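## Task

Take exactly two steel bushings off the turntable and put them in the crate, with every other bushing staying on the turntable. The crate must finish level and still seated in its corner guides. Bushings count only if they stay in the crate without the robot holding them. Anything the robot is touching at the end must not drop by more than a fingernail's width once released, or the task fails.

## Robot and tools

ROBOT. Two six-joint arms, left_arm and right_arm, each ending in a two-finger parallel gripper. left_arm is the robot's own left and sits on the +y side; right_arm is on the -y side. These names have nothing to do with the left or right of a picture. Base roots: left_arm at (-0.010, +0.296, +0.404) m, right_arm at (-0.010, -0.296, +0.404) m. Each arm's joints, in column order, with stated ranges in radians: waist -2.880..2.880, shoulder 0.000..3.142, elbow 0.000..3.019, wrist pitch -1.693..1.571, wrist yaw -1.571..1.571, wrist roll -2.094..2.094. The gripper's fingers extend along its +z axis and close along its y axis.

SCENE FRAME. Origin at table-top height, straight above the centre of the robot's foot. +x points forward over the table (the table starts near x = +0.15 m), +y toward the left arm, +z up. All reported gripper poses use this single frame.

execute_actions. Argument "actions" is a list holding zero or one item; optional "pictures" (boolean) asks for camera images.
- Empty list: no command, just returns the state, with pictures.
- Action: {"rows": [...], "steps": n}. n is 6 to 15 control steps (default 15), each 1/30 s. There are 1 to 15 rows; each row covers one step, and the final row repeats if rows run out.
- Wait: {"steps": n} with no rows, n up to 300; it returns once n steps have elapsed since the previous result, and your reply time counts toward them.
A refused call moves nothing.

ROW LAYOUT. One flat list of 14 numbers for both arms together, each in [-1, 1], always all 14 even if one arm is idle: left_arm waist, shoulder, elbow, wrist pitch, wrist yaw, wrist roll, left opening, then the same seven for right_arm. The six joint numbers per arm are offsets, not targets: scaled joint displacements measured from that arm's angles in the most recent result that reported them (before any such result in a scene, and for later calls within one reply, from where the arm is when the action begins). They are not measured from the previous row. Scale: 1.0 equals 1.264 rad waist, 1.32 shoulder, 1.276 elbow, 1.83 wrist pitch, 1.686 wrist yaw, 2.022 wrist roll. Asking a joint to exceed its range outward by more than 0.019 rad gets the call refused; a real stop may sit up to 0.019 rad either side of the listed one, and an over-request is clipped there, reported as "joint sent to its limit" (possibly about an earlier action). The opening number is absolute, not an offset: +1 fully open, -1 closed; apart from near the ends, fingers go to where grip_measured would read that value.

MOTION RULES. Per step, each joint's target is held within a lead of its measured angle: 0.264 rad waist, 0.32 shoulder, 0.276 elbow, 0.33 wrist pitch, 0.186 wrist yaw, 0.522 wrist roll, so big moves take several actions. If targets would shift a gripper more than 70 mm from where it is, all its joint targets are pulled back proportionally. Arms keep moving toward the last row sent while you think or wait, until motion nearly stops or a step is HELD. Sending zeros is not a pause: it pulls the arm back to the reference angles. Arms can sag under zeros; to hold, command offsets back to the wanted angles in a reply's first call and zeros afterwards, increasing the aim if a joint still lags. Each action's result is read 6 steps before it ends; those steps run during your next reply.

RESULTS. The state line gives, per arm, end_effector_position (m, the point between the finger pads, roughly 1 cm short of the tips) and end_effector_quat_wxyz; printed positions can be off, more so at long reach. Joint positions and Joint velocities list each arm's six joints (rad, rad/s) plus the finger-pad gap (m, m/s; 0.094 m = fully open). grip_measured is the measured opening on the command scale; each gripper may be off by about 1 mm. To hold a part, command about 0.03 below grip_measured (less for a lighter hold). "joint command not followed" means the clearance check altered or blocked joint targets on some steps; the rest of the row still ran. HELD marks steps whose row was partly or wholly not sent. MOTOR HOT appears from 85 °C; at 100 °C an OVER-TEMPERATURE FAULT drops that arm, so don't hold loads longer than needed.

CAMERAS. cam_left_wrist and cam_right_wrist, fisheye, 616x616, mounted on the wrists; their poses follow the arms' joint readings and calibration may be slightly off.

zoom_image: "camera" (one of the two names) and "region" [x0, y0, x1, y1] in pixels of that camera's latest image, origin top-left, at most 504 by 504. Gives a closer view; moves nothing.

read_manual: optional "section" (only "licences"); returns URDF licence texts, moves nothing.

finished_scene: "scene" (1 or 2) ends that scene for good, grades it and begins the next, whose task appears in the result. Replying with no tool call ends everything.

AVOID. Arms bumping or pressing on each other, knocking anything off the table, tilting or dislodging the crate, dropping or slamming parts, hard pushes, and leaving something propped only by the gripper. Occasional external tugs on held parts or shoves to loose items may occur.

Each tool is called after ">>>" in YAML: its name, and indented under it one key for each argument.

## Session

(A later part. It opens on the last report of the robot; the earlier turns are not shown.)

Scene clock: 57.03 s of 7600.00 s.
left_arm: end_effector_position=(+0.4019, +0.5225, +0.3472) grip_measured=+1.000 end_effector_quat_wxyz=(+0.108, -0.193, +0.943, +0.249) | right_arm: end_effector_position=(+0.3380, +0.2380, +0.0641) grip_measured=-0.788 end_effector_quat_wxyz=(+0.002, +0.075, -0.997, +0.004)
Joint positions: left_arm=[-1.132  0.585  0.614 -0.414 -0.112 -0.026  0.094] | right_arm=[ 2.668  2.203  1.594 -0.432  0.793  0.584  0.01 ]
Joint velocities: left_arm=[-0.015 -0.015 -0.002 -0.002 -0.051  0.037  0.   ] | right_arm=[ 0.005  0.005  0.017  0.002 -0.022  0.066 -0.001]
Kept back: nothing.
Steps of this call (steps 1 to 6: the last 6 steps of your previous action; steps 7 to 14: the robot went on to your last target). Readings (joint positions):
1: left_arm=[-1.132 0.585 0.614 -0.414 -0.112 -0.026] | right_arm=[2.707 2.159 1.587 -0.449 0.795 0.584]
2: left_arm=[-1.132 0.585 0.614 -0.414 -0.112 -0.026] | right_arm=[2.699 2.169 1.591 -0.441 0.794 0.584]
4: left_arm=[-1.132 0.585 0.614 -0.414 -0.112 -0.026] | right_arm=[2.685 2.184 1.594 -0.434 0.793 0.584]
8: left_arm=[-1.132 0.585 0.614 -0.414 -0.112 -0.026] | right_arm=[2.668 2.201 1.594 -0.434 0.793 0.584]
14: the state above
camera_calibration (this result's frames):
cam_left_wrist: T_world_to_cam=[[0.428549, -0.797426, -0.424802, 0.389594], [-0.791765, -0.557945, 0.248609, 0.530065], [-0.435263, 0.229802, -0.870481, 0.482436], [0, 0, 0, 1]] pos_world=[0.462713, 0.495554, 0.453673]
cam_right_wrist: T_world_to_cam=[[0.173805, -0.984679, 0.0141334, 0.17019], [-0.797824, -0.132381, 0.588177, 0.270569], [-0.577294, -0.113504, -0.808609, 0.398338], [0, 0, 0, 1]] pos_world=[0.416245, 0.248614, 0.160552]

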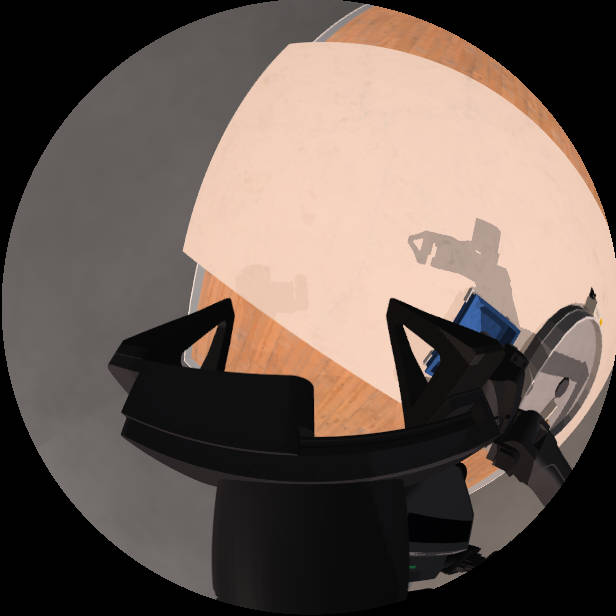

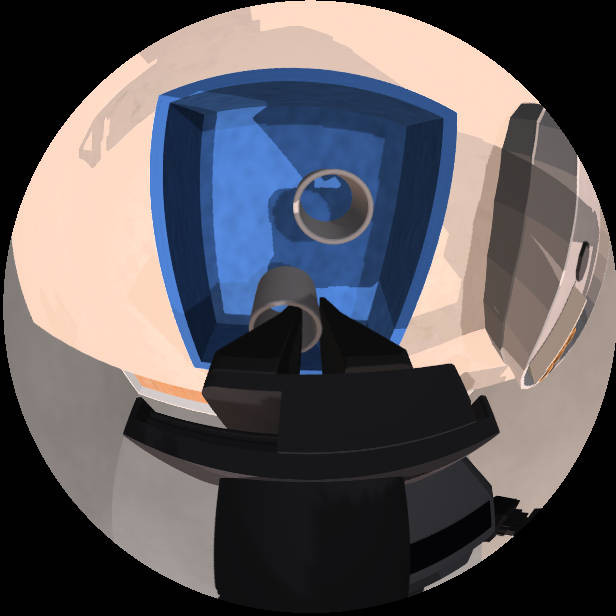

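>>> execute_actions:
  actions:
    - {"rows":[[0,0,0,0,0,0,1,-0.008,0.012,0.006,0.011,-0.002,0,-0.87]],"steps":12}

>>> execute_actions:
  actions:
    - {"steps":7}

Scene clock: 57.40 s of 7600.00 s.
left_arm: end_effector_position=(+0.4019, +0.5225, +0.3472) grip_measured=+1.000 end_effector_quat_wxyz=(+0.108, -0.193, +0.943, +0.249) | right_arm: end_effector_position=(+0.3378, +0.2392, +0.0633) grip_measured=-0.788 end_effector_quat_wxyz=(+0.000, +0.073, -0.997, +0.003)
Joint positions: left_arm=[-1.132  0.585  0.614 -0.414 -0.112 -0.026  0.094] | right_arm=[ 2.668  2.205  1.594 -0.423  0.792  0.584  0.01 ]
Joint velocities: left_arm=[-0.005  0.005 -0.012  0.007 -0.066  0.051  0.   ] | right_arm=[-0.005  0.005  0.002  0.002 -0.081 -0.037  0.   ]
Steps of this call (steps 1 to 5: the robot went on to your last target; steps 6 to 11: the first 6 steps of this action). Readings (joint positions):
6: left_arm=[-1.132 0.585 0.614 -0.414 -0.112 -0.026] | right_arm=[2.668 2.203 1.594 -0.430 0.792 0.584]
7: left_arm=[-1.132 0.585 0.614 -0.414 -0.112 -0.026] | right_arm=[2.668 2.204 1.594 -0.428 0.792 0.584]
9: left_arm=[-1.132 0.585 0.614 -0.414 -0.112 -0.026] | right_arm=[2.668 2.205 1.594 -0.424 0.792 0.584]
11: the state above

Scene clock: 57.63 s of 7600.00 s.
left_arm: end_effector_position=(+0.4019, +0.5225, +0.3472) grip_measured=+1.000 end_effector_quat_wxyz=(+0.108, -0.193, +0.943, +0.249) | right_arm: end_effector_position=(+0.3377, +0.2393, +0.0631) grip_measured=-0.788 end_effector_quat_wxyz=(-0.000, +0.073, -0.997, +0.003)
Joint positions: left_arm=[-1.132  0.585  0.614 -0.414 -0.112 -0.026  0.094] | right_arm=[ 2.668  2.205  1.594 -0.422  0.792  0.584  0.01 ]
Joint velocities: left_arm=[-0.015  0.005  0.017  0.002 -0.007 -0.051  0.   ] | right_arm=[-0.005 -0.005 -0.012 -0.007 -0.007  0.007  0.001]
Kept back: nothing.
Steps of this call (steps 1 to 6: the last 6 steps of your previous action; step 7: the robot went on to your last target). Readings (joint positions):
1: left_arm=[-1.132 0.585 0.614 -0.414 -0.112 -0.026] | right_arm=[2.668 2.205 1.594 -0.423 0.792 0.584]
2: left_arm=[-1.132 0.585 0.614 -0.414 -0.112 -0.026] | right_arm=[2.668 2.205 1.594 -0.423 0.792 0.584]
4: left_arm=[-1.132 0.585 0.614 -0.414 -0.112 -0.026] | right_arm=[2.668 2.205 1.594 -0.423 0.792 0.584]
7: the state above

>>> execute_actions:
  actions:
    - {"rows":[[0,0,0,0,0,0,1,-0.014,0.02,0.006,0.008,0,0,-0.87]],"steps":12}

>>> execute_actions:
  actions:
    - {"steps":7}

Scene clock: 57.97 s of 7600.00 s.
left_arm: end_effector_position=(+0.4019, +0.5225, +0.3472) grip_measured=+1.000 end_effector_quat_wxyz=(+0.108, -0.193, +0.943, +0.249) | right_arm: end_effector_position=(+0.3336, +0.2379, +0.0580) grip_measured=-0.788 end_effector_quat_wxyz=(+0.002, +0.074, -0.997, +0.005)
Joint positions: left_arm=[-1.132  0.585  0.614 -0.414 -0.112 -0.026  0.094] | right_arm=[ 2.664  2.215  1.594 -0.418  0.792  0.584  0.01 ]
Joint velocities: left_arm=[-0.005 -0.005 -0.017 -0.012 -0.051 -0.022  0.   ] | right_arm=[-0.024  0.073 -0.017  0.017  0.022  0.007 -0.001]
Steps of this call (steps 1 to 4: the robot went on to your last target; steps 5 to 10: the first 6 steps of this action). Readings (joint positions):
5: left_arm=[-1.132 0.585 0.614 -0.414 -0.112 -0.026] | right_arm=[2.667 2.206 1.594 -0.421 0.792 0.584]
6: left_arm=[-1.132 0.585 0.614 -0.414 -0.112 -0.026] | right_arm=[2.667 2.207 1.594 -0.420 0.792 0.584]
8: left_arm=[-1.132 0.585 0.614 -0.414 -0.112 -0.026] | right_arm=[2.666 2.211 1.594 -0.418 0.792 0.584]
10: the state above

Scene clock: 58.20 s of 7600.00 s.
left_arm: end_effector_position=(+0.4019, +0.5225, +0.3472) grip_measured=+1.000 end_effector_quat_wxyz=(+0.108, -0.193, +0.943, +0.249) | right_arm: end_effector_position=(+0.3296, +0.2364, +0.0538) grip_measured=-0.788 end_effector_quat_wxyz=(+0.004, +0.076, -0.997, +0.008)
Joint positions: left_arm=[-1.132  0.585  0.614 -0.414 -0.112 -0.026  0.094] | right_arm=[ 2.661  2.223  1.594 -0.418  0.792  0.584  0.01 ]
Joint velocities: left_arm=[ 0.015 -0.005 -0.027 -0.012 -0.022  0.007  0.   ] | right_arm=[-0.015  0.005  0.007 -0.017 -0.051 -0.095  0.001]
Kept back: nothing.
Steps of this call (steps 1 to 6: the last 6 steps of your previous action; step 7: the robot went on to your last target). Readings (joint positions):
1: left_arm=[-1.132 0.585 0.614 -0.414 -0.112 -0.026] | right_arm=[2.663 2.217 1.594 -0.418 0.792 0.584]
2: left_arm=[-1.132 0.585 0.614 -0.414 -0.112 -0.026] | right_arm=[2.663 2.219 1.594 -0.418 0.792 0.584]
4: left_arm=[-1.132 0.585 0.614 -0.414 -0.112 -0.026] | right_arm=[2.662 2.222 1.594 -0.418 0.792 0.584]
7: the state above

Release.

>>> execute_actions:
  actions:
    - {"rows":[[0,0,0,0,0,0,1,0,0,0,0,0,0,-0.68],[0,0,0,0,0,0,1,0,0,0,0,0,0,-0.5]],"steps":8}

>>> execute_actions:
  actions:
    - {"steps":9}
  pictures: true

Scene clock: 58.57 s of 7600.00 s.
left_arm: end_effector_position=(+0.4019, +0.5225, +0.3472) grip_measured=+1.000 end_effector_quat_wxyz=(+0.108, -0.193, +0.943, +0.249) | right_arm: end_effector_position=(+0.3296, +0.2363, +0.0538) grip_measured=-0.583 end_effector_quat_wxyz=(+0.004, +0.076, -0.997, +0.008)
Joint positions: left_arm=[-1.132  0.585  0.614 -0.414 -0.112 -0.026  0.094] | right_arm=[ 2.661  2.223  1.594 -0.418  0.792  0.584  0.02 ]
Joint velocities: left_arm=[ 0.005  0.005  0.002 -0.002  0.007 -0.051  0.   ] | right_arm=[ 0.005 -0.005  0.007  0.007  0.022 -0.037  0.161]
Steps of this call (steps 1 to 9: the robot went on to your last target; steps 10 to 11: the first 2 steps of this action). Readings (joint positions):
10: left_arm=[-1.132 0.585 0.614 -0.414 -0.112 -0.026] | right_arm=[2.661 2.223 1.594 -0.418 0.792 0.584]
11: the state above

Scene clock: 58.87 s of 7600.00 s.
left_arm: end_effector_position=(+0.4019, +0.5225, +0.3472) grip_measured=+1.000 end_effector_quat_wxyz=(+0.108, -0.193, +0.943, +0.249) | right_arm: end_effector_position=(+0.3296, +0.2363, +0.0538) grip_measured=-0.503 end_effector_quat_wxyz=(+0.004, +0.076, -0.997, +0.008)
Joint positions: left_arm=[-1.132  0.585  0.614 -0.414 -0.112 -0.026  0.094] | right_arm=[ 2.661  2.223  1.594 -0.418  0.792  0.584  0.023]
Joint velocities: left_arm=[ 0.015 -0.015  0.007  0.012  0.022 -0.007  0.   ] | right_arm=[-0.005  0.005 -0.002  0.027  0.051 -0.022 -0.001]
Kept back: nothing.
Steps of this call (steps 1 to 6: the last 6 steps of your previous action; steps 7 to 9: the robot went on to your last target). Readings (joint positions):
1: left_arm=[-1.132 0.585 0.614 -0.414 -0.112 -0.026] | right_arm=[2.661 2.223 1.594 -0.418 0.792 0.584]
2: left_arm=[-1.132 0.585 0.614 -0.414 -0.112 -0.026] | right_arm=[2.661 2.223 1.594 -0.418 0.792 0.584]
4: left_arm=[-1.132 0.585 0.614 -0.414 -0.112 -0.026] | right_arm=[2.661 2.223 1.594 -0.418 0.792 0.584]
8: left_arm=[-1.132 0.585 0.614 -0.414 -0.112 -0.026] | right_arm=[2.661 2.223 1.594 -0.418 0.792 0.584]
9: the state above
camera_calibration (this result's frames):
cam_left_wrist: T_world_to_cam=[[0.428549, -0.797426, -0.424802, 0.389594], [-0.791765, -0.557945, 0.248609, 0.530065], [-0.435263, 0.229802, -0.870481, 0.482436], [0, 0, 0, 1]] pos_world=[0.462713, 0.495554, 0.453673]
cam_right_wrist: T_world_to_cam=[[0.174763, -0.98439, 0.0208222, 0.169367], [-0.79513, -0.128627, 0.592642, 0.267732], [-0.580712, -0.120128, -0.805197, 0.387473], [0, 0, 0, 1]] pos_world=[0.408293, 0.247707, 0.149796]

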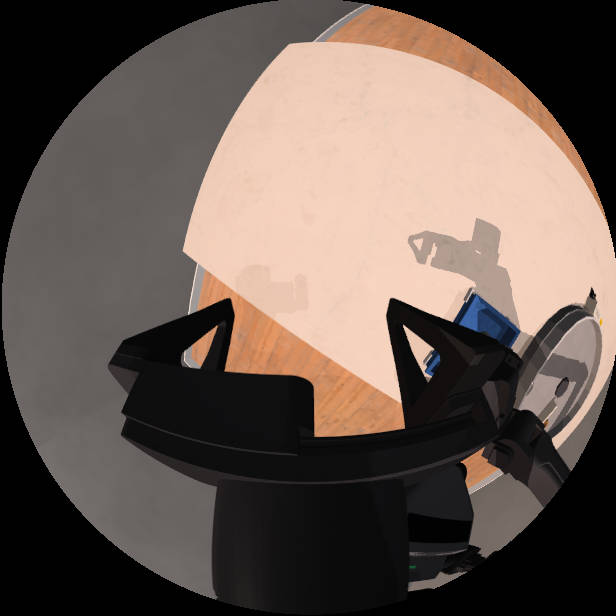

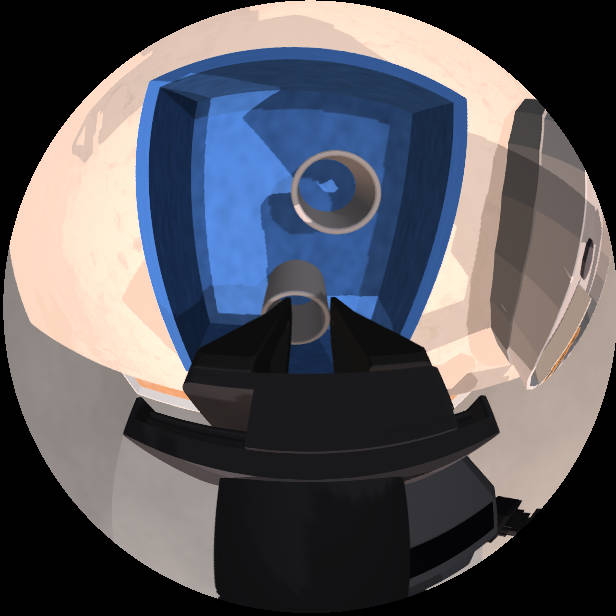

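>>> execute_actions:
  actions:
    - {"rows":[[0,0,0,0,0,0,1,0.02,-0.03,-0.005,-0.025,0.006,0,-0.5],[0,0,0,0,0,0,1,0.02,-0.03,-0.005,-0.025,0.006,0,-0.5],[0,0,0,0,0,0,1,0.04,-0.06,-0.012,-0.05,0.012,0,-0.5],[0,0,0,0,0,0,1,0.04,-0.06,-0.012,-0.05,0.012,0,-0.5],[0,0,0,0,0,0,1,0.062,-0.095,-0.025,-0.072,0.019,0,-0.5],[0,0,0,0,0,0,1,0.062,-0.095,-0.025,-0.072,0.019,0,-0.5],[0,0,0,0,0,0,1,0.062,-0.095,-0.025,-0.072,0.019,0,-0.5],[0,0,0,0,0,0,1,0.085,-0.125,-0.04,-0.1,0.027,0,-0.5],[0,0,0,0,0,0,1,0.085,-0.125,-0.04,-0.1,0.027,0,-0.5],[0,0,0,0,0,0,1,0.11,-0.17,-0.06,-0.13,0.035,0,-0.5]],"steps":13}

>>> execute_actions:
  actions:
    - {"steps":18}
  pictures: true

Scene clock: 59.57 s of 7600.00 s.
left_arm: end_effector_position=(+0.4019, +0.5225, +0.3472) grip_measured=+1.000 end_effector_quat_wxyz=(+0.108, -0.193, +0.943, +0.249) | right_arm: end_effector_position=(+0.3290, +0.2196, +0.0803) grip_measured=-0.503 end_effector_quat_wxyz=(+0.017, +0.112, -0.993, +0.029)
Joint positions: left_arm=[-1.132  0.585  0.614 -0.414 -0.112 -0.026  0.094] | right_arm=[ 2.681  2.167  1.559 -0.524  0.82   0.584  0.023]
Joint velocities: left_arm=[ 0.024 -0.024  0.002  0.002  0.022  0.066  0.   ] | right_arm=[ 0.2   -0.464 -0.183 -0.369  0.066  0.022 -0.   ]
Steps of this call (steps 1 to 14: the robot went on to your last target; steps 15 to 21: the first 7 steps of this action). Readings (joint positions):
15: left_arm=[-1.132 0.585 0.614 -0.414 -0.112 -0.026] | right_arm=[2.661 2.222 1.594 -0.425 0.795 0.584]
16: left_arm=[-1.132 0.585 0.614 -0.414 -0.112 -0.026] | right_arm=[2.661 2.220 1.593 -0.436 0.798 0.584]
18: left_arm=[-1.132 0.585 0.614 -0.414 -0.112 -0.026] | right_arm=[2.664 2.208 1.584 -0.472 0.807 0.584]
21: the state above

Scene clock: 60.17 s of 7600.00 s.
left_arm: end_effector_position=(+0.4019, +0.5225, +0.3472) grip_measured=+1.000 end_effector_quat_wxyz=(+0.108, -0.193, +0.943, +0.249) | right_arm: end_effector_position=(+0.3601, +0.2388, +0.2011) grip_measured=-0.503 end_effector_quat_wxyz=(-0.011, +0.144, -0.989, -0.013)
Joint positions: left_arm=[-1.132  0.585  0.614 -0.414 -0.112 -0.026  0.094] | right_arm=[ 2.808  1.984  1.518 -0.646  0.849  0.584  0.023]
Joint velocities: left_arm=[0.005 0.005 0.002 0.002 0.007 0.051 0.   ] | right_arm=[ 0.015  0.005  0.007 -0.007 -0.007 -0.081  0.   ]
Kept back: nothing.
Steps of this call (steps 1 to 6: the last 6 steps of your previous action; steps 7 to 18: the robot went on to your last target). Readings (joint positions):
1: left_arm=[-1.132 0.585 0.614 -0.414 -0.112 -0.026] | right_arm=[2.690 2.151 1.554 -0.540 0.826 0.584]
2: left_arm=[-1.132 0.585 0.614 -0.414 -0.112 -0.026] | right_arm=[2.701 2.134 1.549 -0.558 0.831 0.584]
4: left_arm=[-1.132 0.585 0.614 -0.414 -0.112 -0.026] | right_arm=[2.726 2.092 1.535 -0.598 0.842 0.584]
8: left_arm=[-1.132 0.585 0.614 -0.414 -0.112 -0.026] | right_arm=[2.782 2.013 1.519 -0.641 0.848 0.584]
18: the state above
camera_calibration (this result's frames):
cam_left_wrist: T_world_to_cam=[[0.428549, -0.797426, -0.424802, 0.389594], [-0.791765, -0.557945, 0.248609, 0.530065], [-0.435263, 0.229802, -0.870481, 0.482436], [0, 0, 0, 1]] pos_world=[0.462713, 0.495554, 0.453673]
cam_right_wrist: T_world_to_cam=[[0.307231, -0.951515, -0.0151176, 0.115113], [-0.783326, -0.261883, 0.563753, 0.238423], [-0.540378, -0.161361, -0.825805, 0.523518], [0, 0, 0, 1]] pos_world=[0.434295, 0.256446, 0.299652]

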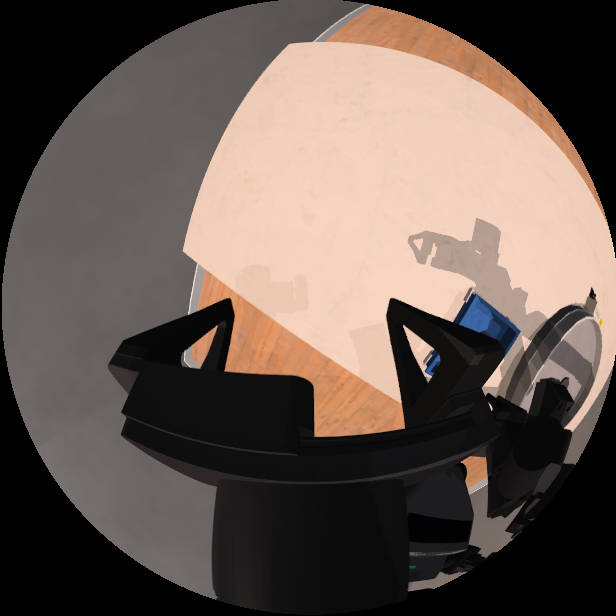

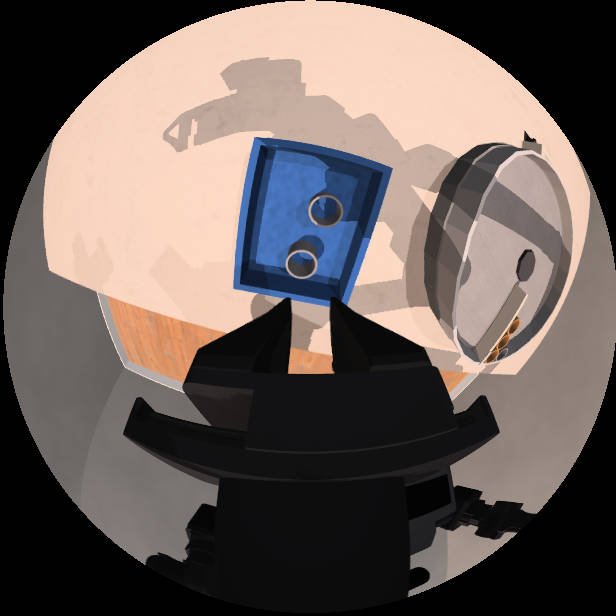

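>>> finished_scene:
  scene: 1

The scene is finished: the task was done.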